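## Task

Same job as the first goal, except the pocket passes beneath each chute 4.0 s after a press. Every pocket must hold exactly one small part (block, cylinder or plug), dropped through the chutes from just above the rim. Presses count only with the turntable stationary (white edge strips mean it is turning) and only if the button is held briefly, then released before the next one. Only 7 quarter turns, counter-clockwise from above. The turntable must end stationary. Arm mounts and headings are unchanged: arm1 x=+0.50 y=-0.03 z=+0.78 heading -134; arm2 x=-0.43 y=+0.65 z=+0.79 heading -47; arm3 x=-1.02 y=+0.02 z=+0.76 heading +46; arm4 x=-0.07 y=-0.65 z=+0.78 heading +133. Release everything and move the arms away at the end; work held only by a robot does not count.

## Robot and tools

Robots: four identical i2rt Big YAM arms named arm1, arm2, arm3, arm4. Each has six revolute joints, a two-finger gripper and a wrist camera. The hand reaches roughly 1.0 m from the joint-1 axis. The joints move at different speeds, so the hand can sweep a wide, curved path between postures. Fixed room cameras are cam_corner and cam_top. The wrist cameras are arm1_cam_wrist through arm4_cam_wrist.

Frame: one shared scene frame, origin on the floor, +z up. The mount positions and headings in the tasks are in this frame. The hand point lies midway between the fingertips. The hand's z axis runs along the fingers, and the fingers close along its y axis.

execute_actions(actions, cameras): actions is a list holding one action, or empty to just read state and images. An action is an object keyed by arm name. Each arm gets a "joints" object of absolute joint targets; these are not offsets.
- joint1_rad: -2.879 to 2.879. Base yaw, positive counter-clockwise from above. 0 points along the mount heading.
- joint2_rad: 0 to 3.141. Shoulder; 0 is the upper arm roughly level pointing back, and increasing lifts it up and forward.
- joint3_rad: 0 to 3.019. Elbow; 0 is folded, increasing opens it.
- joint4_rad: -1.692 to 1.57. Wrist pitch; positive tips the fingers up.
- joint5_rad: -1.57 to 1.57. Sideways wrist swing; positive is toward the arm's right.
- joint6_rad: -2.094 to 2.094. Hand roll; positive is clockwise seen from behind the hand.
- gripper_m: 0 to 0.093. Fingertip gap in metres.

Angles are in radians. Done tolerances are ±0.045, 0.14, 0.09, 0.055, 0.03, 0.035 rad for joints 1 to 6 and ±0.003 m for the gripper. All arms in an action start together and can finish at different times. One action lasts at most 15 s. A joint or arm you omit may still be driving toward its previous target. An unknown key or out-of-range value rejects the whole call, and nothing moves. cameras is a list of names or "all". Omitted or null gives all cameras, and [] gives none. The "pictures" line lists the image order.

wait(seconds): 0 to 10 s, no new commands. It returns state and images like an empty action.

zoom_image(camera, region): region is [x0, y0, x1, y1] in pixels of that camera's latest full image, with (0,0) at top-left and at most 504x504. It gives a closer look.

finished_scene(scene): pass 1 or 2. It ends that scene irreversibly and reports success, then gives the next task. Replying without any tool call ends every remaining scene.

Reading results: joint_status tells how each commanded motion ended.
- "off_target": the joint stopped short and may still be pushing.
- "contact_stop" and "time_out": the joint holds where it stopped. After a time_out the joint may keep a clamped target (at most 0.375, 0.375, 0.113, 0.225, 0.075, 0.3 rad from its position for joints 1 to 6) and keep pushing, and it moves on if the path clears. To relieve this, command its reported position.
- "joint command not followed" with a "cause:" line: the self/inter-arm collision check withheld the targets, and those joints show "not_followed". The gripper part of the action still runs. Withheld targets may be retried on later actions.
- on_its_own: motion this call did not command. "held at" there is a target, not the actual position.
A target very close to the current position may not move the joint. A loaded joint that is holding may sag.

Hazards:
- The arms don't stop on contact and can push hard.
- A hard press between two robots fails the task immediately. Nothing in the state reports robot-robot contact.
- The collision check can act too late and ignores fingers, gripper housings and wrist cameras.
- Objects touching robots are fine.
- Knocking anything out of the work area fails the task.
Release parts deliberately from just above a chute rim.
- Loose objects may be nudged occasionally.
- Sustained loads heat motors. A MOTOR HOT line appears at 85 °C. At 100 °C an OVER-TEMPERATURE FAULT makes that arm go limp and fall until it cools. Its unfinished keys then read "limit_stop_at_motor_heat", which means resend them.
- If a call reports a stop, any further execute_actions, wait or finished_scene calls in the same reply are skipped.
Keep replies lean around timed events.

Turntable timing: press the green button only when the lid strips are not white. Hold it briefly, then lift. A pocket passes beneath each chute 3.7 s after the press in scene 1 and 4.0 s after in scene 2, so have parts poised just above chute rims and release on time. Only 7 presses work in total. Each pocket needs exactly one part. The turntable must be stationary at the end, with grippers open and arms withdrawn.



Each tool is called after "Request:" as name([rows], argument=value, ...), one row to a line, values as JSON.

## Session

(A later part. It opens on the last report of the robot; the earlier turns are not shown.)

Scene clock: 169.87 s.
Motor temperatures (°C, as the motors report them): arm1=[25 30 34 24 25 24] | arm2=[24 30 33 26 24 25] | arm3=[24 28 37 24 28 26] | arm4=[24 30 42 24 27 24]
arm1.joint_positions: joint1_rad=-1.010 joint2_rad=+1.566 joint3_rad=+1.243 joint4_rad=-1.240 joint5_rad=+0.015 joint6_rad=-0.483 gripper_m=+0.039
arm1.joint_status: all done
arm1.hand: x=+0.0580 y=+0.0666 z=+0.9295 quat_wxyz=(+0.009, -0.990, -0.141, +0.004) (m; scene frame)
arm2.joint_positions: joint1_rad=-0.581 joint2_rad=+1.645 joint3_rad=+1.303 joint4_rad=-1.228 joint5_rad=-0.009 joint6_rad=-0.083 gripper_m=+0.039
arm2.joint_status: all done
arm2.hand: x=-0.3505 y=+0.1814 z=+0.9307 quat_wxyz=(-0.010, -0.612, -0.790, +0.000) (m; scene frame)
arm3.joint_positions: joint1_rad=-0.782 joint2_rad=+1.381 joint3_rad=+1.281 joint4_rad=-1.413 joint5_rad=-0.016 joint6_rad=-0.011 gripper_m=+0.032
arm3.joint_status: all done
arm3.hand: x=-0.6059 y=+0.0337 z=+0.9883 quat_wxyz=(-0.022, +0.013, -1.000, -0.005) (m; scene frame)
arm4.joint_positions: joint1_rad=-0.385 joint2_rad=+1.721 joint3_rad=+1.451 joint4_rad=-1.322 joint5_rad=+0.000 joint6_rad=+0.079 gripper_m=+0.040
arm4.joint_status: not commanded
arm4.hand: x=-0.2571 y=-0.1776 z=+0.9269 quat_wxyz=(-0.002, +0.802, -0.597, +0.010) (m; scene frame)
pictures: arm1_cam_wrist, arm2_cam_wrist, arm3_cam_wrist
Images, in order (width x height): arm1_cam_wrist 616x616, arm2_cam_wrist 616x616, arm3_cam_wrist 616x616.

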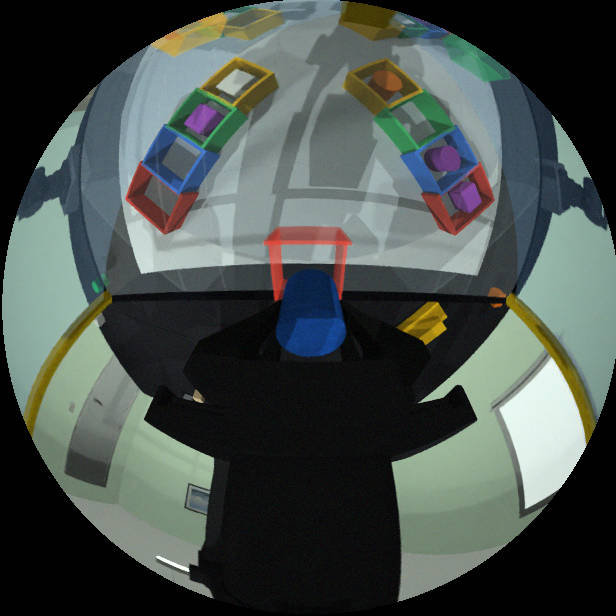

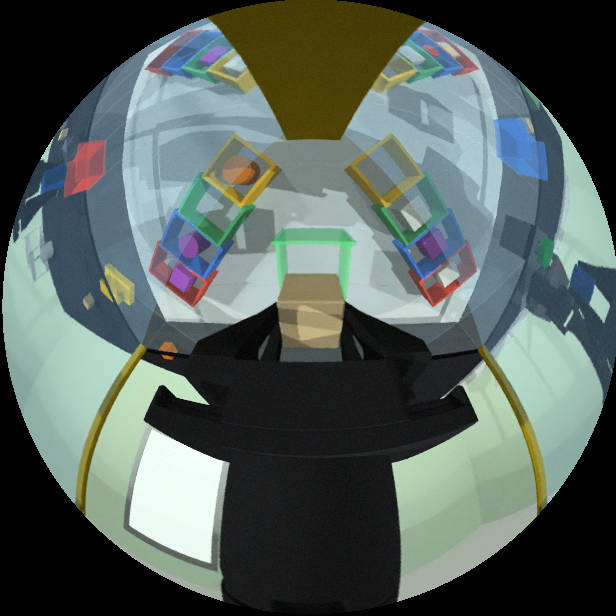

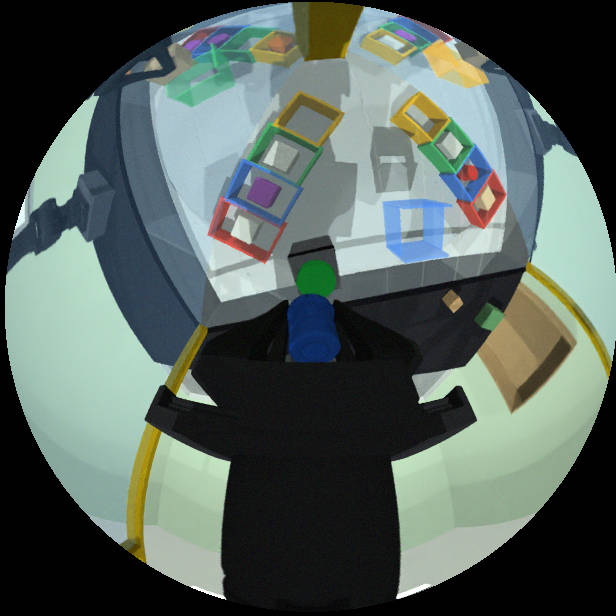

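Request:
execute_actions([
  {"arm3":{"joints":{"joint2_rad":1.43,"joint3_rad":1.11,"joint4_rad":-1.24}}},
], cameras=[])

Request:
wait(seconds=3.2)

Request:
execute_actions([
  {"arm1":{"joints":{"gripper_m":0.09}},"arm2":{"joints":{"gripper_m":0.09}},"arm4":{"joints":{"gripper_m":0.09}}},
], cameras=[])

Request:
execute_actions([
  {"arm1":{"joints":{"joint2_rad":0.85,"joint3_rad":0.9,"joint4_rad":-1.57}},"arm2":{"joints":{"joint2_rad":0.85,"joint3_rad":0.9,"joint4_rad":-1.57}},"arm4":{"joints":{"joint2_rad":0.85,"joint3_rad":0.9,"joint4_rad":-1.57}},"arm3":{"joints":{"joint1_rad":-1.07,"joint2_rad":1.6,"joint3_rad":1.41,"joint4_rad":-1.29,"joint6_rad":-0.5}}},
], cameras=["arm3_cam_wrist"])

Request:
execute_actions([
  {"arm4":{"joints":{"joint1_rad":0.95,"joint6_rad":0}},"arm3":{"joints":{"joint1_rad":-0.785,"joint2_rad":1.39,"joint3_rad":1.28,"joint4_rad":-1.42,"joint6_rad":0}}},
], cameras=[])

Request:
execute_actions([
  {"arm4":{"joints":{"joint2_rad":1.63,"joint3_rad":1.03,"joint4_rad":-0.91}}},
], cameras=["arm4_cam_wrist","cam_top"])

Scene clock: 187.93 s.
Motor temperatures (°C, as the motors report them): arm1=[25 30 34 24 25 24] | arm2=[24 30 32 26 24 25] | arm3=[24 27 35 24 28 26] | arm4=[24 30 42 24 27 24]
arm1.joint_positions: joint1_rad=-1.010 joint2_rad=+1.566 joint3_rad=+1.243 joint4_rad=-1.240 joint5_rad=+0.015 joint6_rad=-0.483 gripper_m=+0.039
arm1.joint_status: not commanded
arm1.hand: x=+0.0580 y=+0.0666 z=+0.9295 quat_wxyz=(+0.009, -0.990, -0.141, +0.004) (m; scene frame)
arm2.joint_positions: joint1_rad=-0.581 joint2_rad=+1.645 joint3_rad=+1.303 joint4_rad=-1.228 joint5_rad=-0.009 joint6_rad=-0.083 gripper_m=+0.039
arm2.joint_status: not commanded
arm2.hand: x=-0.3505 y=+0.1814 z=+0.9307 quat_wxyz=(-0.010, -0.612, -0.790, +0.000) (m; scene frame)
arm3.joint_positions: joint1_rad=-0.782 joint2_rad=+1.398 joint3_rad=+1.144 joint4_rad=-1.269 joint5_rad=-0.015 joint6_rad=-0.008 gripper_m=+0.032
arm3.joint_status: all done
arm3.hand: x=-0.6126 y=+0.0331 z=+0.9307 quat_wxyz=(-0.018, +0.012, -1.000, -0.004) (m; scene frame)
arm4.joint_positions: joint1_rad=-0.385 joint2_rad=+1.721 joint3_rad=+1.451 joint4_rad=-1.322 joint5_rad=+0.000 joint6_rad=+0.079 gripper_m=+0.040
arm4.joint_status: not commanded
arm4.hand: x=-0.2571 y=-0.1776 z=+0.9269 quat_wxyz=(-0.002, +0.802, -0.597, +0.010) (m; scene frame)
pictures: none
No camera images: the call's "cameras" was empty. Leave "cameras" out to get every camera's image.

Scene clock: 191.13 s.
Motor temperatures (°C, as the motors report them): arm1=[25 30 34 24 25 24] | arm2=[24 30 32 26 24 25] | arm3=[24 27 35 24 28 26] | arm4=[24 30 42 24 27 24]
arm1.joint_positions: joint1_rad=-1.010 joint2_rad=+1.566 joint3_rad=+1.243 joint4_rad=-1.240 joint5_rad=+0.015 joint6_rad=-0.483 gripper_m=+0.039
arm1.joint_status: not commanded
arm1.hand: x=+0.0580 y=+0.0666 z=+0.9295 quat_wxyz=(+0.009, -0.990, -0.141, +0.004) (m; scene frame)
arm2.joint_positions: joint1_rad=-0.581 joint2_rad=+1.645 joint3_rad=+1.303 joint4_rad=-1.228 joint5_rad=-0.009 joint6_rad=-0.083 gripper_m=+0.039
arm2.joint_status: not commanded
arm2.hand: x=-0.3505 y=+0.1814 z=+0.9307 quat_wxyz=(-0.010, -0.612, -0.790, +0.000) (m; scene frame)
arm3.joint_positions: joint1_rad=-0.782 joint2_rad=+1.398 joint3_rad=+1.144 joint4_rad=-1.269 joint5_rad=-0.015 joint6_rad=-0.008 gripper_m=+0.032
arm3.joint_status: all done
arm3.hand: x=-0.6126 y=+0.0331 z=+0.9307 quat_wxyz=(-0.018, +0.012, -1.000, -0.004) (m; scene frame)
arm4.joint_positions: joint1_rad=-0.385 joint2_rad=+1.721 joint3_rad=+1.451 joint4_rad=-1.322 joint5_rad=+0.000 joint6_rad=+0.079 gripper_m=+0.040
arm4.joint_status: not commanded
arm4.hand: x=-0.2571 y=-0.1776 z=+0.9269 quat_wxyz=(-0.002, +0.802, -0.597, +0.010) (m; scene frame)
wait: 3.20 s; at rest by 0.27 s
pictures: arm1_cam_wrist, arm2_cam_wrist, arm3_cam_wrist, arm4_cam_wrist, cam_corner, cam_top
Images, in order (width x height): arm1_cam_wrist 616x616, arm2_cam_wrist 616x616, arm3_cam_wrist 616x616, arm4_cam_wrist 616x616, cam_corner 672x504, cam_top 672x504.

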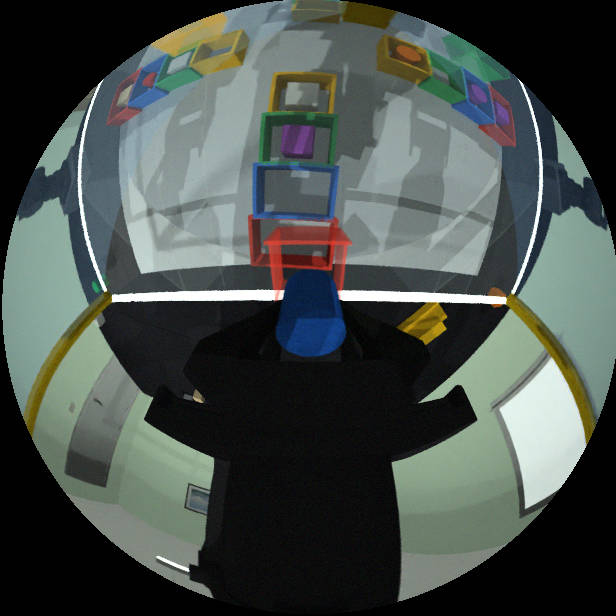

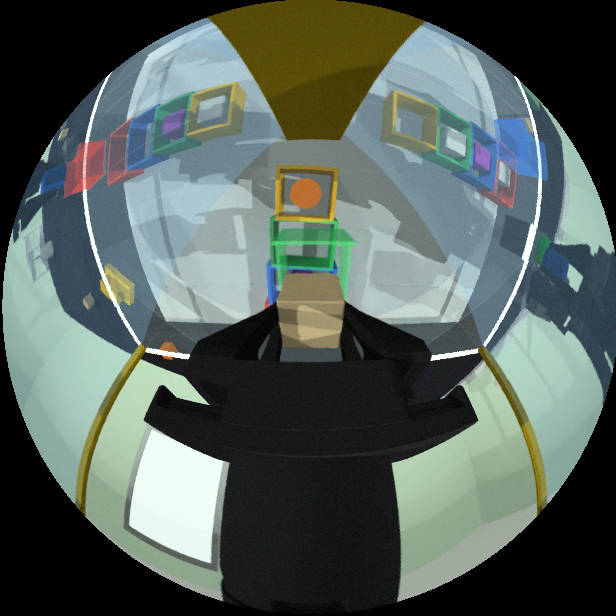

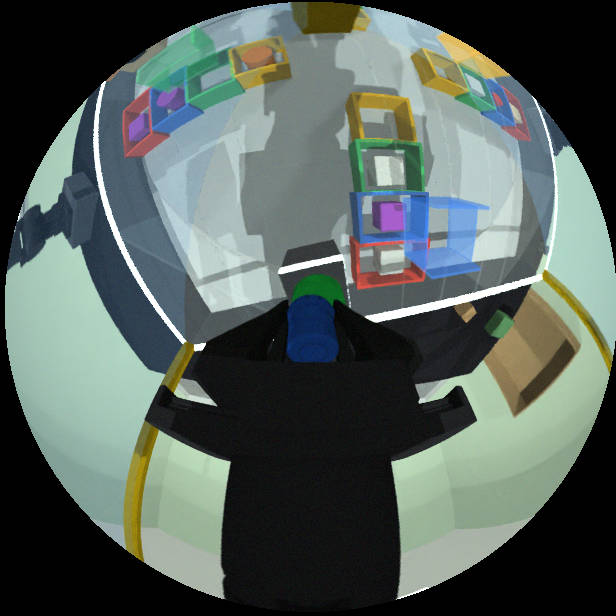

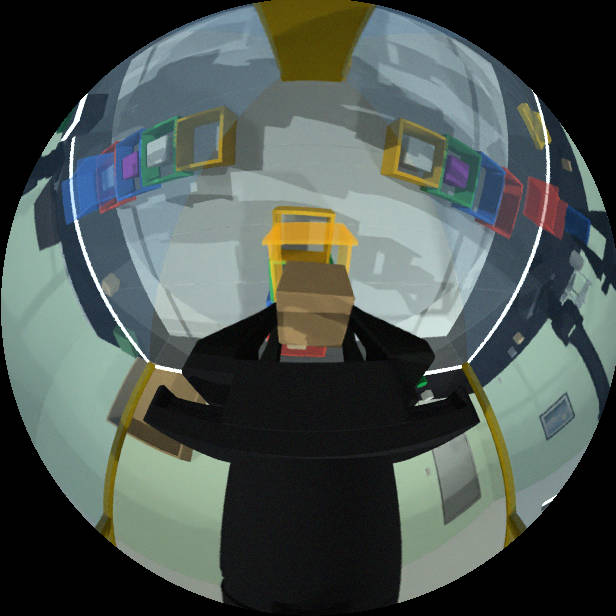

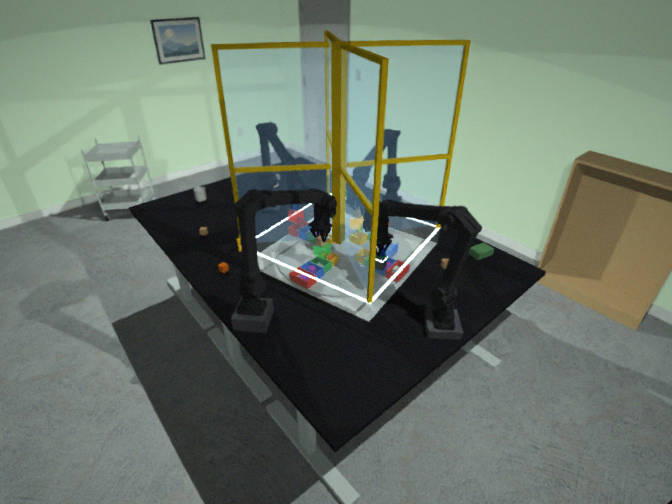

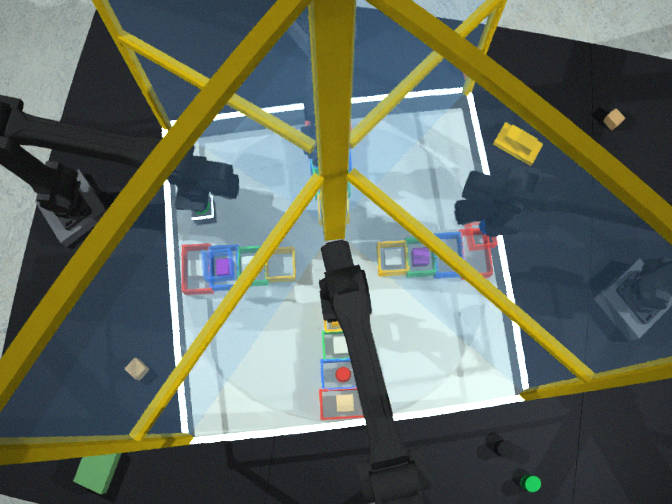

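Scene clock: 191.80 s.
Motor temperatures (°C, as the motors report them): arm1=[25 30 34 24 25 24] | arm2=[24 30 32 26 24 25] | arm3=[24 27 35 24 28 26] | arm4=[24 30 42 24 27 24]
arm1.joint_positions: joint1_rad=-1.010 joint2_rad=+1.566 joint3_rad=+1.243 joint4_rad=-1.240 joint5_rad=+0.015 joint6_rad=-0.484 gripper_m=+0.090
arm1.joint_status: all done
arm1.hand: x=+0.0580 y=+0.0666 z=+0.9295 quat_wxyz=(+0.009, -0.990, -0.141, +0.004) (m; scene frame)
arm2.joint_positions: joint1_rad=-0.581 joint2_rad=+1.645 joint3_rad=+1.303 joint4_rad=-1.228 joint5_rad=-0.009 joint6_rad=-0.082 gripper_m=+0.090
arm2.joint_status: all done
arm2.hand: x=-0.3505 y=+0.1814 z=+0.9307 quat_wxyz=(-0.010, -0.613, -0.790, +0.000) (m; scene frame)
arm3.joint_positions: joint1_rad=-0.782 joint2_rad=+1.398 joint3_rad=+1.144 joint4_rad=-1.269 joint5_rad=-0.015 joint6_rad=-0.008 gripper_m=+0.032
arm3.joint_status: not commanded
arm3.hand: x=-0.6126 y=+0.0331 z=+0.9307 quat_wxyz=(-0.018, +0.012, -1.000, -0.004) (m; scene frame)
arm4.joint_positions: joint1_rad=-0.385 joint2_rad=+1.721 joint3_rad=+1.451 joint4_rad=-1.322 joint5_rad=+0.000 joint6_rad=+0.079 gripper_m=+0.090
arm4.joint_status: all done
arm4.hand: x=-0.2571 y=-0.1776 z=+0.9269 quat_wxyz=(-0.002, +0.802, -0.597, +0.010) (m; scene frame)
pictures: none
No camera images: the call's "cameras" was empty. Leave "cameras" out to get every camera's image.

Scene clock: 193.33 s.
Motor temperatures (°C, as the motors report them): arm1=[25 30 34 24 25 24] | arm2=[24 30 32 26 24 25] | arm3=[24 27 35 24 28 26] | arm4=[24 30 42 24 27 24]
arm1.joint_positions: joint1_rad=-1.010 joint2_rad=+0.842 joint3_rad=+0.901 joint4_rad=-1.563 joint5_rad=+0.015 joint6_rad=-0.484 gripper_m=+0.090
arm1.joint_status: all done
arm1.hand: x=+0.2880 y=+0.0202 z=+1.0213 quat_wxyz=(+0.019, -0.989, -0.141, +0.032) (m; scene frame)
arm2.joint_positions: joint1_rad=-0.581 joint2_rad=+0.843 joint3_rad=+0.910 joint4_rad=-1.558 joint5_rad=-0.009 joint6_rad=-0.082 gripper_m=+0.090
arm2.joint_status: all done
arm2.hand: x=-0.3947 y=+0.4356 z=+1.0368 quat_wxyz=(-0.040, -0.612, -0.790, +0.027) (m; scene frame)
arm3.joint_positions: joint1_rad=-1.069 joint2_rad=+1.611 joint3_rad=+1.359 joint4_rad=-1.292 joint5_rad=-0.013 joint6_rad=-0.489 gripper_m=+0.032
arm3.joint_status: all done
arm3.hand: x=-0.5536 y=-0.1031 z=+0.9221 quat_wxyz=(-0.008, +0.109, -0.994, +0.001) (m; scene frame)
arm4.joint_positions: joint1_rad=-0.385 joint2_rad=+0.847 joint3_rad=+0.894 joint4_rad=-1.562 joint5_rad=+0.000 joint6_rad=+0.079 gripper_m=+0.090
arm4.joint_status: all done
arm4.hand: x=-0.1522 y=-0.4501 z=+1.0097 quat_wxyz=(-0.022, +0.802, -0.596, -0.023) (m; scene frame)
pictures: arm3_cam_wrist
Images, in order (width x height): arm3_cam_wrist 616x616.

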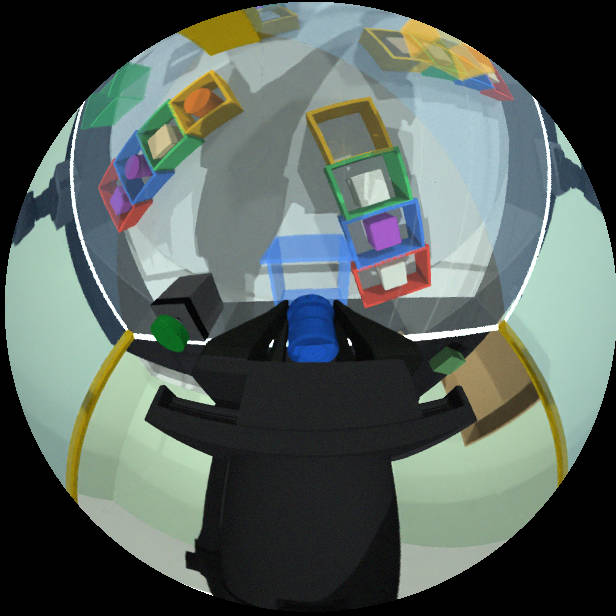

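Scene clock: 195.00 s.
Motor temperatures (°C, as the motors report them): arm1=[25 30 34 24 25 24] | arm2=[24 30 32 26 24 25] | arm3=[24 27 35 24 28 26] | arm4=[24 30 42 24 27 24]
arm1.joint_positions: joint1_rad=-1.010 joint2_rad=+0.842 joint3_rad=+0.901 joint4_rad=-1.563 joint5_rad=+0.015 joint6_rad=-0.484 gripper_m=+0.090
arm1.joint_status: not commanded
arm1.hand: x=+0.2880 y=+0.0202 z=+1.0213 quat_wxyz=(+0.019, -0.989, -0.141, +0.032) (m; scene frame)
arm2.joint_positions: joint1_rad=-0.581 joint2_rad=+0.843 joint3_rad=+0.910 joint4_rad=-1.558 joint5_rad=-0.009 joint6_rad=-0.082 gripper_m=+0.090
arm2.joint_status: not commanded
arm2.hand: x=-0.3947 y=+0.4356 z=+1.0368 quat_wxyz=(-0.040, -0.612, -0.790, +0.027) (m; scene frame)
arm3.joint_positions: joint1_rad=-0.782 joint2_rad=+1.381 joint3_rad=+1.283 joint4_rad=-1.413 joint5_rad=-0.016 joint6_rad=-0.010 gripper_m=+0.032
arm3.joint_status: all done
arm3.hand: x=-0.6052 y=+0.0336 z=+0.9892 quat_wxyz=(-0.023, +0.013, -1.000, -0.005) (m; scene frame)
arm4.joint_positions: joint1_rad=+0.940 joint2_rad=+0.847 joint3_rad=+0.894 joint4_rad=-1.562 joint5_rad=-0.001 joint6_rad=+0.011 gripper_m=+0.090
arm4.joint_status: all done
arm4.hand: x=-0.2894 y=-0.6795 z=+1.0057 quat_wxyz=(-0.003, +0.998, +0.057, -0.023) (m; scene frame)
pictures: none
No camera images: the call's "cameras" was empty. Leave "cameras" out to get every camera's image.

Scene clock: 196.40 s.
Motor temperatures (°C, as the motors report them): arm1=[25 30 34 24 25 24] | arm2=[24 30 32 26 24 25] | arm3=[24 27 35 24 28 26] | arm4=[24 30 41 24 27 24]
arm1.joint_positions: joint1_rad=-1.010 joint2_rad=+0.842 joint3_rad=+0.901 joint4_rad=-1.563 joint5_rad=+0.015 joint6_rad=-0.484 gripper_m=+0.090
arm1.joint_status: not commanded
arm1.hand: x=+0.2880 y=+0.0202 z=+1.0213 quat_wxyz=(+0.019, -0.989, -0.141, +0.032) (m; scene frame)
arm2.joint_positions: joint1_rad=-0.581 joint2_rad=+0.843 joint3_rad=+0.910 joint4_rad=-1.558 joint5_rad=-0.009 joint6_rad=-0.082 gripper_m=+0.090
arm2.joint_status: not commanded
arm2.hand: x=-0.3947 y=+0.4356 z=+1.0368 quat_wxyz=(-0.040, -0.612, -0.790, +0.027) (m; scene frame)
arm3.joint_positions: joint1_rad=-0.782 joint2_rad=+1.381 joint3_rad=+1.283 joint4_rad=-1.413 joint5_rad=-0.016 joint6_rad=-0.010 gripper_m=+0.032
arm3.joint_status: not commanded
arm3.hand: x=-0.6052 y=+0.0336 z=+0.9892 quat_wxyz=(-0.023, +0.013, -1.000, -0.005) (m; scene frame)
arm4.joint_positions: joint1_rad=+0.940 joint2_rad=+1.643 joint3_rad=+1.001 joint4_rad=-0.925 joint5_rad=-0.001 joint6_rad=+0.011 gripper_m=+0.090
arm4.joint_status: all done
arm4.hand: x=-0.4925 y=-0.7030 z=+0.8005 quat_wxyz=(-0.005, +0.998, +0.057, +0.003) (m; scene frame)
pictures: arm4_cam_wrist, cam_top
Images, in order (width x height): arm4_cam_wrist 616x616, cam_top 672x504.

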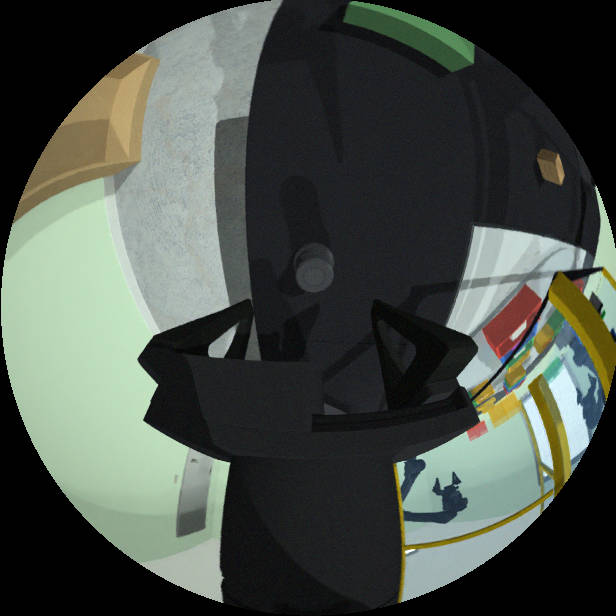

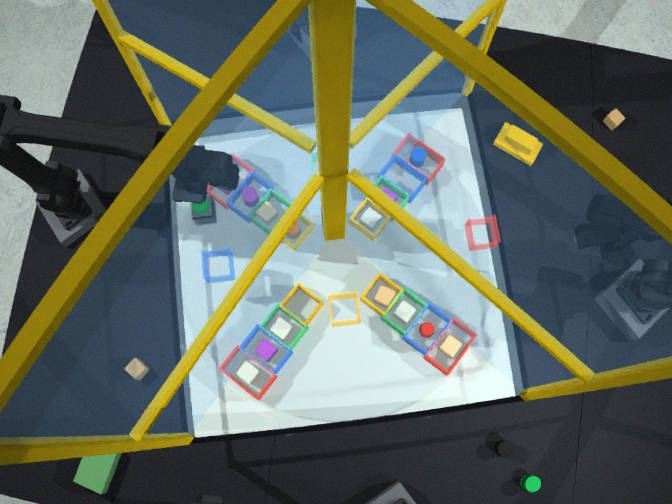

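All three in.

Request:
execute_actions([
  {"arm4":{"joints":{"joint2_rad":1.76,"joint3_rad":0.99,"joint4_rad":-0.79}}},
], cameras=["arm4_cam_wrist"])

Scene clock: 199.97 s.
Motor temperatures (°C, as the motors report them): arm1=[25 29 34 24 25 24] | arm2=[24 30 32 26 24 25] | arm3=[24 27 35 24 28 26] | arm4=[24 30 41 24 27 24]
arm1.joint_positions: joint1_rad=-1.010 joint2_rad=+0.842 joint3_rad=+0.901 joint4_rad=-1.563 joint5_rad=+0.015 joint6_rad=-0.484 gripper_m=+0.090
arm1.joint_status: not commanded
arm1.hand: x=+0.2880 y=+0.0202 z=+1.0213 quat_wxyz=(+0.019, -0.989, -0.141, +0.032) (m; scene frame)
arm2.joint_positions: joint1_rad=-0.581 joint2_rad=+0.843 joint3_rad=+0.910 joint4_rad=-1.558 joint5_rad=-0.009 joint6_rad=-0.082 gripper_m=+0.090
arm2.joint_status: not commanded
arm2.hand: x=-0.3947 y=+0.4356 z=+1.0368 quat_wxyz=(-0.040, -0.612, -0.790, +0.027) (m; scene frame)
arm3.joint_positions: joint1_rad=-0.782 joint2_rad=+1.381 joint3_rad=+1.283 joint4_rad=-1.413 joint5_rad=-0.016 joint6_rad=-0.010 gripper_m=+0.032
arm3.joint_status: not commanded
arm3.hand: x=-0.6052 y=+0.0336 z=+0.9892 quat_wxyz=(-0.023, +0.013, -1.000, -0.005) (m; scene frame)
arm4.joint_positions: joint1_rad=+0.940 joint2_rad=+1.777 joint3_rad=+0.978 joint4_rad=-0.804 joint5_rad=-0.001 joint6_rad=+0.011 gripper_m=+0.090
arm4.joint_status: all done
arm4.hand: x=-0.4921 y=-0.7023 z=+0.7396 quat_wxyz=(-0.006, +0.998, +0.057, +0.021) (m; scene frame)
pictures: arm4_cam_wrist
Images, in order (width x height): arm4_cam_wrist 616x616.

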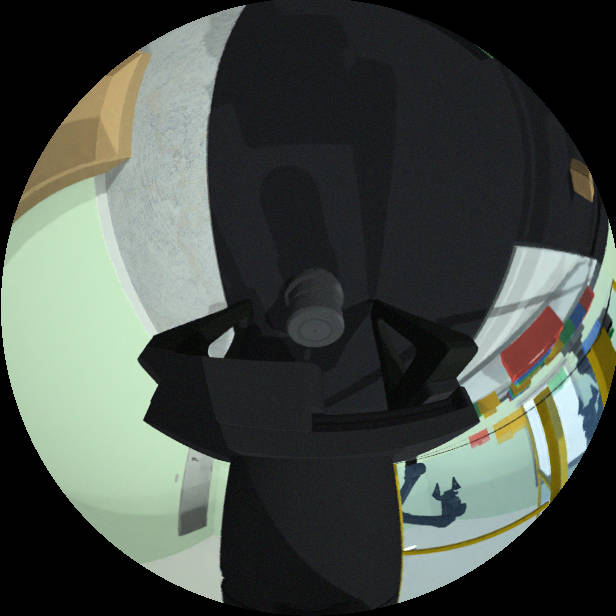

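Nudge forward slightly.

Request:
execute_actions([
  {"arm4":{"joints":{"joint4_rad":-0.755}}},
], cameras=[])

Request:
execute_actions([
  {"arm4":{"joints":{"gripper_m":0.01}}},
], cameras=[])

Request:
execute_actions([
  {"arm4":{"joints":{"joint2_rad":0.85,"joint3_rad":0.9,"joint4_rad":-1.57}}},
], cameras=[])

Request:
execute_actions([
  {"arm4":{"joints":{"joint1_rad":-0.395,"joint6_rad":0.09}}},
], cameras=[])

Request:
execute_actions([
  {"arm4":{"joints":{"joint2_rad":1.7,"joint3_rad":1.5,"joint4_rad":-1.3}}},
], cameras=["arm4_cam_wrist"])

Scene clock: 212.37 s.
Motor temperatures (°C, as the motors report them): arm1=[25 29 34 24 25 24] | arm2=[24 29 32 26 24 25] | arm3=[24 27 35 24 28 26] | arm4=[24 30 39 24 27 24]
arm1.joint_positions: joint1_rad=-1.010 joint2_rad=+0.842 joint3_rad=+0.901 joint4_rad=-1.563 joint5_rad=+0.015 joint6_rad=-0.484 gripper_m=+0.090
arm1.joint_status: not commanded
arm1.hand: x=+0.2880 y=+0.0202 z=+1.0213 quat_wxyz=(+0.019, -0.989, -0.141, +0.032) (m; scene frame)
arm2.joint_positions: joint1_rad=-0.581 joint2_rad=+0.843 joint3_rad=+0.910 joint4_rad=-1.558 joint5_rad=-0.009 joint6_rad=-0.082 gripper_m=+0.090
arm2.joint_status: not commanded
arm2.hand: x=-0.3947 y=+0.4356 z=+1.0368 quat_wxyz=(-0.040, -0.612, -0.790, +0.027) (m; scene frame)
arm3.joint_positions: joint1_rad=-0.782 joint2_rad=+1.381 joint3_rad=+1.283 joint4_rad=-1.413 joint5_rad=-0.016 joint6_rad=-0.010 gripper_m=+0.032
arm3.joint_status: not commanded
arm3.hand: x=-0.6052 y=+0.0336 z=+0.9892 quat_wxyz=(-0.023, +0.013, -1.000, -0.005) (m; scene frame)
arm4.joint_positions: joint1_rad=+0.940 joint2_rad=+1.777 joint3_rad=+0.978 joint4_rad=-0.770 joint5_rad=-0.001 joint6_rad=+0.011 gripper_m=+0.090
arm4.joint_status: all done
arm4.hand: x=-0.5005 y=-0.7034 z=+0.7394 quat_wxyz=(-0.005, +0.998, +0.057, +0.004) (m; scene frame)
pictures: none
No camera images: the call's "cameras" was empty. Leave "cameras" out to get every camera's image.

Scene clock: 213.07 s.
Motor temperatures (°C, as the motors report them): arm1=[25 29 34 24 25 24] | arm2=[24 29 32 26 24 25] | arm3=[24 27 35 24 28 26] | arm4=[24 30 39 24 27 24]
arm1.joint_positions: joint1_rad=-1.010 joint2_rad=+0.842 joint3_rad=+0.901 joint4_rad=-1.563 joint5_rad=+0.015 joint6_rad=-0.484 gripper_m=+0.090
arm1.joint_status: not commanded
arm1.hand: x=+0.2880 y=+0.0202 z=+1.0213 quat_wxyz=(+0.019, -0.989, -0.141, +0.032) (m; scene frame)
arm2.joint_positions: joint1_rad=-0.581 joint2_rad=+0.843 joint3_rad=+0.910 joint4_rad=-1.558 joint5_rad=-0.009 joint6_rad=-0.082 gripper_m=+0.090
arm2.joint_status: not commanded
arm2.hand: x=-0.3947 y=+0.4356 z=+1.0368 quat_wxyz=(-0.040, -0.612, -0.790, +0.027) (m; scene frame)
arm3.joint_positions: joint1_rad=-0.782 joint2_rad=+1.381 joint3_rad=+1.283 joint4_rad=-1.413 joint5_rad=-0.016 joint6_rad=-0.010 gripper_m=+0.032
arm3.joint_status: not commanded
arm3.hand: x=-0.6052 y=+0.0336 z=+0.9892 quat_wxyz=(-0.023, +0.013, -1.000, -0.005) (m; scene frame)
arm4.joint_positions: joint1_rad=+0.940 joint2_rad=+1.777 joint3_rad=+0.978 joint4_rad=-0.770 joint5_rad=-0.001 joint6_rad=+0.011 gripper_m=+0.033
arm4.joint_status: gripper_m off_target (ended at +0.033, target +0.010)
arm4.hand: x=-0.5005 y=-0.7034 z=+0.7394 quat_wxyz=(-0.005, +0.998, +0.057, +0.004) (m; scene frame)
pictures: none
No camera images: the call's "cameras" was empty. Leave "cameras" out to get every camera's image.

Scene clock: 214.53 s.
Motor temperatures (°C, as the motors report them): arm1=[25 29 34 24 25 24] | arm2=[24 29 32 26 24 25] | arm3=[24 27 35 24 28 26] | arm4=[24 29 39 24 27 24]
arm1.joint_positions: joint1_rad=-1.010 joint2_rad=+0.842 joint3_rad=+0.901 joint4_rad=-1.563 joint5_rad=+0.015 joint6_rad=-0.484 gripper_m=+0.090
arm1.joint_status: not commanded
arm1.hand: x=+0.2880 y=+0.0202 z=+1.0213 quat_wxyz=(+0.019, -0.989, -0.141, +0.032) (m; scene frame)
arm2.joint_positions: joint1_rad=-0.581 joint2_rad=+0.843 joint3_rad=+0.910 joint4_rad=-1.558 joint5_rad=-0.009 joint6_rad=-0.082 gripper_m=+0.090
arm2.joint_status: not commanded
arm2.hand: x=-0.3947 y=+0.4356 z=+1.0368 quat_wxyz=(-0.040, -0.612, -0.790, +0.027) (m; scene frame)
arm3.joint_positions: joint1_rad=-0.782 joint2_rad=+1.381 joint3_rad=+1.283 joint4_rad=-1.413 joint5_rad=-0.016 joint6_rad=-0.010 gripper_m=+0.032
arm3.joint_status: not commanded
arm3.hand: x=-0.6052 y=+0.0336 z=+0.9892 quat_wxyz=(-0.023, +0.013, -1.000, -0.005) (m; scene frame)
arm4.joint_positions: joint1_rad=+0.940 joint2_rad=+0.848 joint3_rad=+0.882 joint4_rad=-1.558 joint5_rad=-0.001 joint6_rad=+0.011 gripper_m=+0.033
arm4.joint_status: all done
arm4.hand: x=-0.2874 y=-0.6792 z=+1.0007 quat_wxyz=(-0.003, +0.998, +0.057, -0.018) (m; scene frame)
pictures: none
No camera images: the call's "cameras" was empty. Leave "cameras" out to get every camera's image.

Scene clock: 216.20 s.
Motor temperatures (°C, as the motors report them): arm1=[25 29 34 24 25 24] | arm2=[24 29 32 26 24 25] | arm3=[24 27 35 24 28 26] | arm4=[24 29 39 24 27 24]
arm1.joint_positions: joint1_rad=-1.010 joint2_rad=+0.842 joint3_rad=+0.901 joint4_rad=-1.563 joint5_rad=+0.015 joint6_rad=-0.484 gripper_m=+0.090
arm1.joint_status: not commanded
arm1.hand: x=+0.2880 y=+0.0202 z=+1.0213 quat_wxyz=(+0.019, -0.989, -0.141, +0.032) (m; scene frame)
arm2.joint_positions: joint1_rad=-0.581 joint2_rad=+0.843 joint3_rad=+0.910 joint4_rad=-1.558 joint5_rad=-0.009 joint6_rad=-0.082 gripper_m=+0.090
arm2.joint_status: not commanded
arm2.hand: x=-0.3947 y=+0.4356 z=+1.0368 quat_wxyz=(-0.040, -0.612, -0.790, +0.027) (m; scene frame)
arm3.joint_positions: joint1_rad=-0.782 joint2_rad=+1.381 joint3_rad=+1.283 joint4_rad=-1.413 joint5_rad=-0.016 joint6_rad=-0.010 gripper_m=+0.032
arm3.joint_status: not commanded
arm3.hand: x=-0.6052 y=+0.0336 z=+0.9892 quat_wxyz=(-0.023, +0.013, -1.000, -0.005) (m; scene frame)
arm4.joint_positions: joint1_rad=-0.385 joint2_rad=+0.848 joint3_rad=+0.882 joint4_rad=-1.558 joint5_rad=+0.000 joint6_rad=+0.079 gripper_m=+0.033
arm4.joint_status: all done
arm4.hand: x=-0.1514 y=-0.4517 z=+1.0046 quat_wxyz=(-0.020, +0.802, -0.596, -0.019) (m; scene frame)
pictures: none
No camera images: the call's "cameras" was empty. Leave "cameras" out to get every camera's image.

Scene clock: 217.90 s.
Motor temperatures (°C, as the motors report them): arm1=[25 29 34 24 25 24] | arm2=[24 29 32 26 24 25] | arm3=[24 27 35 24 28 26] | arm4=[24 29 39 24 27 24]
arm1.joint_positions: joint1_rad=-1.010 joint2_rad=+0.842 joint3_rad=+0.901 joint4_rad=-1.563 joint5_rad=+0.015 joint6_rad=-0.484 gripper_m=+0.090
arm1.joint_status: not commanded
arm1.hand: x=+0.2880 y=+0.0202 z=+1.0213 quat_wxyz=(+0.019, -0.989, -0.141, +0.032) (m; scene frame)
arm2.joint_positions: joint1_rad=-0.581 joint2_rad=+0.843 joint3_rad=+0.910 joint4_rad=-1.558 joint5_rad=-0.009 joint6_rad=-0.082 gripper_m=+0.090
arm2.joint_status: not commanded
arm2.hand: x=-0.3947 y=+0.4356 z=+1.0368 quat_wxyz=(-0.040, -0.612, -0.790, +0.027) (m; scene frame)
arm3.joint_positions: joint1_rad=-0.782 joint2_rad=+1.381 joint3_rad=+1.283 joint4_rad=-1.413 joint5_rad=-0.016 joint6_rad=-0.010 gripper_m=+0.032
arm3.joint_status: not commanded
arm3.hand: x=-0.6052 y=+0.0336 z=+0.9892 quat_wxyz=(-0.023, +0.013, -1.000, -0.005) (m; scene frame)
arm4.joint_positions: joint1_rad=-0.385 joint2_rad=+1.721 joint3_rad=+1.442 joint4_rad=-1.307 joint5_rad=+0.000 joint6_rad=+0.079 gripper_m=+0.033
arm4.joint_status: all done
arm4.hand: x=-0.2573 y=-0.1769 z=+0.9241 quat_wxyz=(-0.004, +0.802, -0.597, +0.007) (m; scene frame)
pictures: arm4_cam_wrist
Images, in order (width x height): arm4_cam_wrist 616x616.

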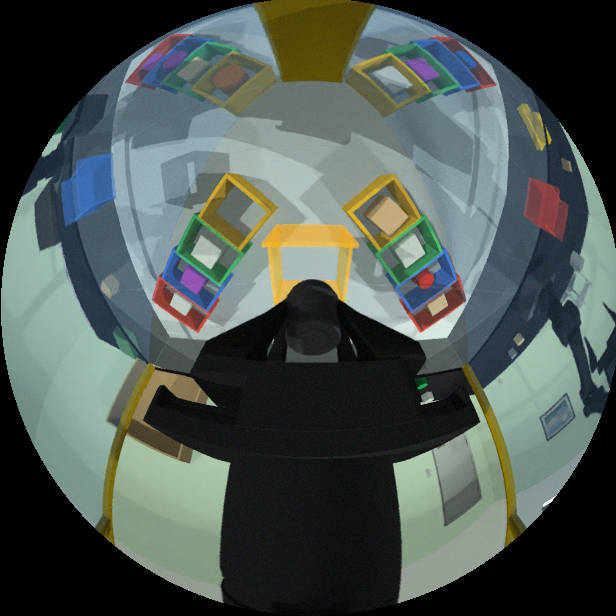

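Request:
execute_actions([
  {"arm3":{"joints":{"joint2_rad":1.43,"joint3_rad":1.11,"joint4_rad":-1.24}},"arm4":{"joints":{"joint4_rad":-1.28}}},
], cameras=[])

Request:
execute_actions([
  {"arm3":{"joints":{"joint1_rad":-1.07,"joint2_rad":1.6,"joint3_rad":1.41,"joint4_rad":-1.29,"joint6_rad":-0.5}}},
], cameras=[])

Request:
wait(seconds=1.9)

Request:
execute_actions([
  {"arm4":{"joints":{"gripper_m":0.09}},"arm3":{"joints":{"joint1_rad":-0.785,"joint2_rad":1.39,"joint3_rad":1.28,"joint4_rad":-1.42,"joint6_rad":0}}},
], cameras=["cam_top"])

Scene clock: 228.77 s.
Motor temperatures (°C, as the motors report them): arm1=[25 29 34 24 25 24] | arm2=[24 29 32 26 24 25] | arm3=[24 27 35 24 28 26] | arm4=[24 30 41 24 27 24]
arm1.joint_positions: joint1_rad=-1.010 joint2_rad=+0.842 joint3_rad=+0.901 joint4_rad=-1.563 joint5_rad=+0.015 joint6_rad=-0.484 gripper_m=+0.090
arm1.joint_status: not commanded
arm1.hand: x=+0.2880 y=+0.0202 z=+1.0213 quat_wxyz=(+0.019, -0.989, -0.141, +0.032) (m; scene frame)
arm2.joint_positions: joint1_rad=-0.581 joint2_rad=+0.843 joint3_rad=+0.910 joint4_rad=-1.558 joint5_rad=-0.009 joint6_rad=-0.082 gripper_m=+0.090
arm2.joint_status: not commanded
arm2.hand: x=-0.3947 y=+0.4356 z=+1.0368 quat_wxyz=(-0.040, -0.612, -0.790, +0.027) (m; scene frame)
arm3.joint_positions: joint1_rad=-0.782 joint2_rad=+1.399 joint3_rad=+1.144 joint4_rad=-1.268 joint5_rad=-0.015 joint6_rad=-0.008 gripper_m=+0.032
arm3.joint_status: all done
arm3.hand: x=-0.6125 y=+0.0329 z=+0.9304 quat_wxyz=(-0.017, +0.012, -1.000, -0.004) (m; scene frame)
arm4.joint_positions: joint1_rad=-0.385 joint2_rad=+1.721 joint3_rad=+1.442 joint4_rad=-1.295 joint5_rad=+0.000 joint6_rad=+0.079 gripper_m=+0.033
arm4.joint_status: all done
arm4.hand: x=-0.2583 y=-0.1742 z=+0.9241 quat_wxyz=(-0.007, +0.802, -0.597, +0.002) (m; scene frame)
pictures: none
No camera images: the call's "cameras" was empty. Leave "cameras" out to get every camera's image.

Scene clock: 230.30 s.
Motor temperatures (°C, as the motors report them): arm1=[25 29 34 24 25 24] | arm2=[24 29 32 26 24 25] | arm3=[24 27 35 24 28 26] | arm4=[24 30 41 24 27 24]
arm1.joint_positions: joint1_rad=-1.010 joint2_rad=+0.842 joint3_rad=+0.901 joint4_rad=-1.563 joint5_rad=+0.015 joint6_rad=-0.484 gripper_m=+0.090
arm1.joint_status: not commanded
arm1.hand: x=+0.2880 y=+0.0202 z=+1.0213 quat_wxyz=(+0.019, -0.989, -0.141, +0.032) (m; scene frame)
arm2.joint_positions: joint1_rad=-0.581 joint2_rad=+0.843 joint3_rad=+0.910 joint4_rad=-1.558 joint5_rad=-0.009 joint6_rad=-0.082 gripper_m=+0.090
arm2.joint_status: not commanded
arm2.hand: x=-0.3947 y=+0.4356 z=+1.0368 quat_wxyz=(-0.040, -0.612, -0.790, +0.027) (m; scene frame)
arm3.joint_positions: joint1_rad=-1.069 joint2_rad=+1.611 joint3_rad=+1.358 joint4_rad=-1.292 joint5_rad=-0.013 joint6_rad=-0.489 gripper_m=+0.032
arm3.joint_status: all done
arm3.hand: x=-0.5541 y=-0.1027 z=+0.9215 quat_wxyz=(-0.007, +0.109, -0.994, +0.001) (m; scene frame)
arm4.joint_positions: joint1_rad=-0.385 joint2_rad=+1.721 joint3_rad=+1.442 joint4_rad=-1.295 joint5_rad=+0.000 joint6_rad=+0.079 gripper_m=+0.033
arm4.joint_status: not commanded
arm4.hand: x=-0.2583 y=-0.1742 z=+0.9241 quat_wxyz=(-0.007, +0.802, -0.597, +0.002) (m; scene frame)
pictures: none
No camera images: the call's "cameras" was empty. Leave "cameras" out to get every camera's image.

Scene clock: 232.20 s.
Motor temperatures (°C, as the motors report them): arm1=[25 29 34 24 25 24] | arm2=[24 29 32 26 24 25] | arm3=[24 27 35 24 28 26] | arm4=[24 30 41 24 27 24]
arm1.joint_positions: joint1_rad=-1.010 joint2_rad=+0.842 joint3_rad=+0.901 joint4_rad=-1.563 joint5_rad=+0.015 joint6_rad=-0.484 gripper_m=+0.090
arm1.joint_status: not commanded
arm1.hand: x=+0.2880 y=+0.0202 z=+1.0213 quat_wxyz=(+0.019, -0.989, -0.141, +0.032) (m; scene frame)
arm2.joint_positions: joint1_rad=-0.581 joint2_rad=+0.843 joint3_rad=+0.910 joint4_rad=-1.558 joint5_rad=-0.009 joint6_rad=-0.082 gripper_m=+0.090
arm2.joint_status: not commanded
arm2.hand: x=-0.3947 y=+0.4356 z=+1.0368 quat_wxyz=(-0.040, -0.612, -0.790, +0.027) (m; scene frame)
arm3.joint_positions: joint1_rad=-1.069 joint2_rad=+1.611 joint3_rad=+1.358 joint4_rad=-1.292 joint5_rad=-0.013 joint6_rad=-0.490 gripper_m=+0.032
arm3.joint_status: all done
arm3.hand: x=-0.5541 y=-0.1027 z=+0.9215 quat_wxyz=(-0.007, +0.109, -0.994, +0.001) (m; scene frame)
arm4.joint_positions: joint1_rad=-0.385 joint2_rad=+1.721 joint3_rad=+1.442 joint4_rad=-1.295 joint5_rad=+0.000 joint6_rad=+0.079 gripper_m=+0.033
arm4.joint_status: not commanded
arm4.hand: x=-0.2583 y=-0.1742 z=+0.9241 quat_wxyz=(-0.007, +0.802, -0.597, +0.002) (m; scene frame)
wait: 1.90 s; at rest by 0.27 s
pictures: arm1_cam_wrist, arm2_cam_wrist, arm3_cam_wrist, arm4_cam_wrist, cam_corner, cam_top
Images, in order (width x height): arm1_cam_wrist 616x616, arm2_cam_wrist 616x616, arm3_cam_wrist 616x616, arm4_cam_wrist 616x616, cam_corner 672x504, cam_top 672x504.

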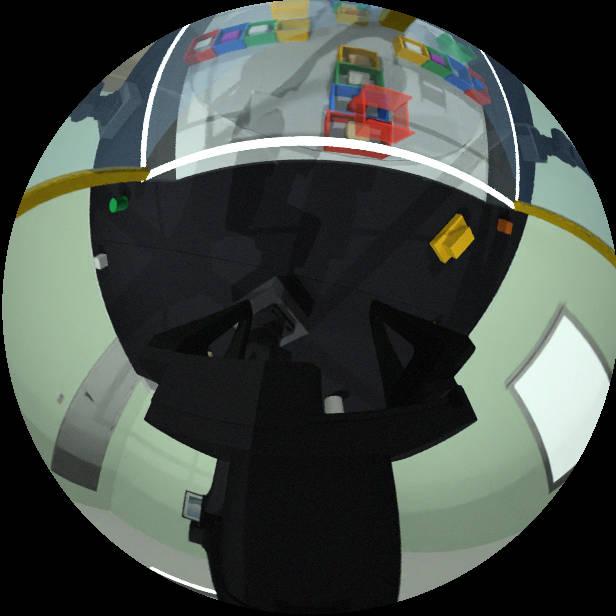

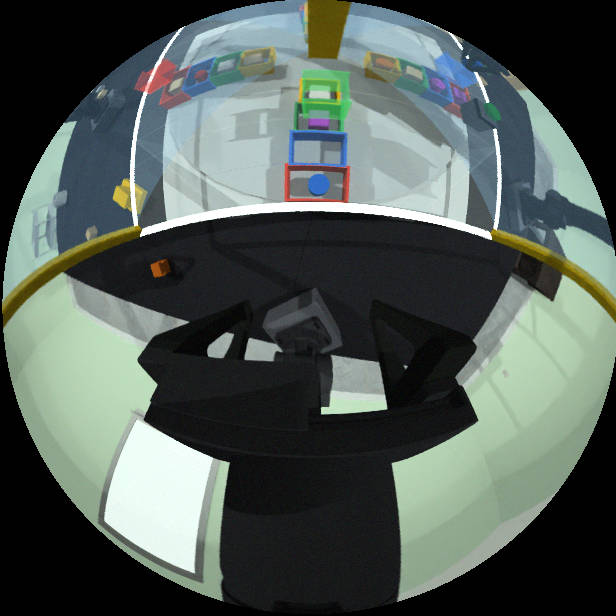

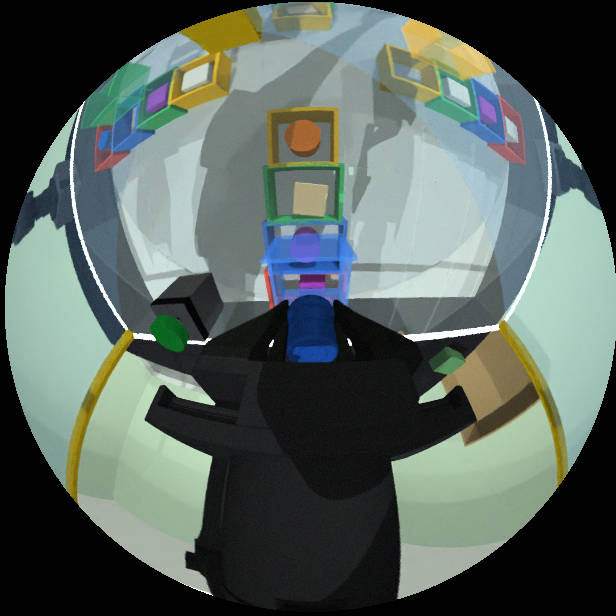

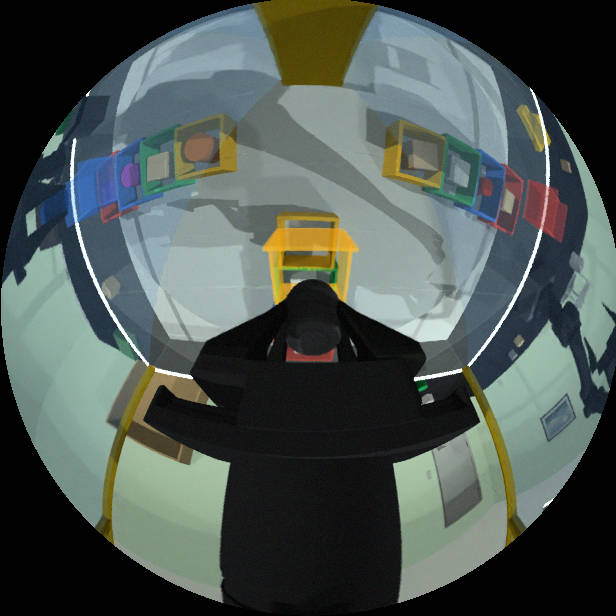

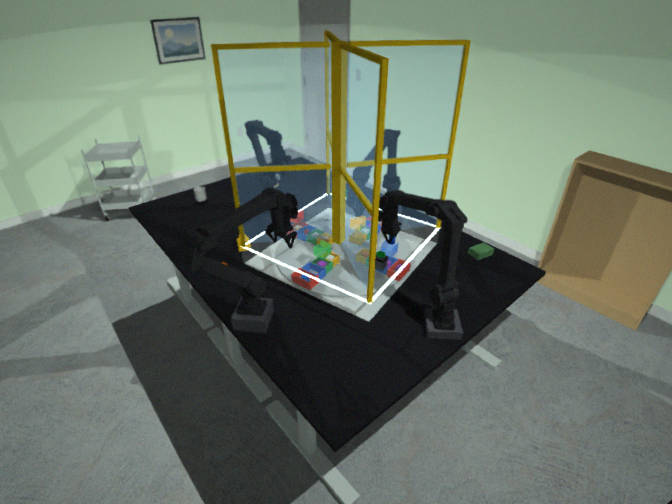

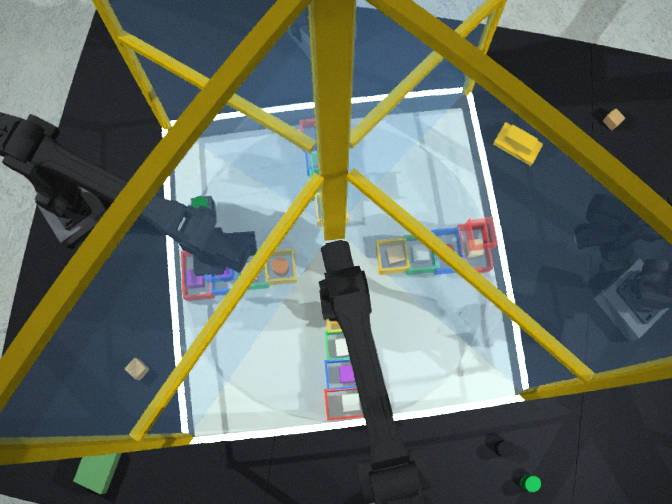

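Scene clock: 233.73 s.
Motor temperatures (°C, as the motors report them): arm1=[25 29 34 24 25 24] | arm2=[24 29 32 26 24 25] | arm3=[24 27 35 24 28 26] | arm4=[24 30 41 24 27 24]
arm1.joint_positions: joint1_rad=-1.010 joint2_rad=+0.842 joint3_rad=+0.901 joint4_rad=-1.563 joint5_rad=+0.015 joint6_rad=-0.484 gripper_m=+0.090
arm1.joint_status: not commanded
arm1.hand: x=+0.2880 y=+0.0202 z=+1.0213 quat_wxyz=(+0.019, -0.989, -0.141, +0.032) (m; scene frame)
arm2.joint_positions: joint1_rad=-0.581 joint2_rad=+0.843 joint3_rad=+0.910 joint4_rad=-1.558 joint5_rad=-0.009 joint6_rad=-0.082 gripper_m=+0.090
arm2.joint_status: not commanded
arm2.hand: x=-0.3947 y=+0.4356 z=+1.0368 quat_wxyz=(-0.040, -0.612, -0.790, +0.027) (m; scene frame)
arm3.joint_positions: joint1_rad=-0.782 joint2_rad=+1.381 joint3_rad=+1.283 joint4_rad=-1.413 joint5_rad=-0.016 joint6_rad=-0.011 gripper_m=+0.032
arm3.joint_status: all done
arm3.hand: x=-0.6052 y=+0.0336 z=+0.9892 quat_wxyz=(-0.023, +0.013, -1.000, -0.005) (m; scene frame)
arm4.joint_positions: joint1_rad=-0.385 joint2_rad=+1.721 joint3_rad=+1.442 joint4_rad=-1.295 joint5_rad=+0.000 joint6_rad=+0.079 gripper_m=+0.090
arm4.joint_status: all done
arm4.hand: x=-0.2583 y=-0.1742 z=+0.9241 quat_wxyz=(-0.007, +0.802, -0.597, +0.002) (m; scene frame)
pictures: cam_top
Images, in order (width x height): cam_top 672x504.

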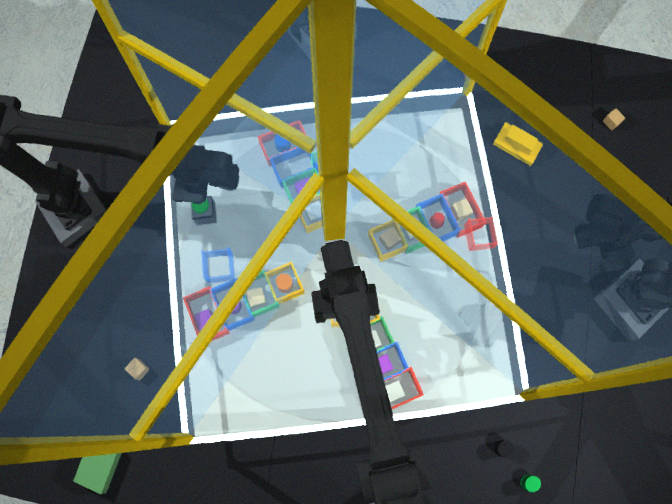

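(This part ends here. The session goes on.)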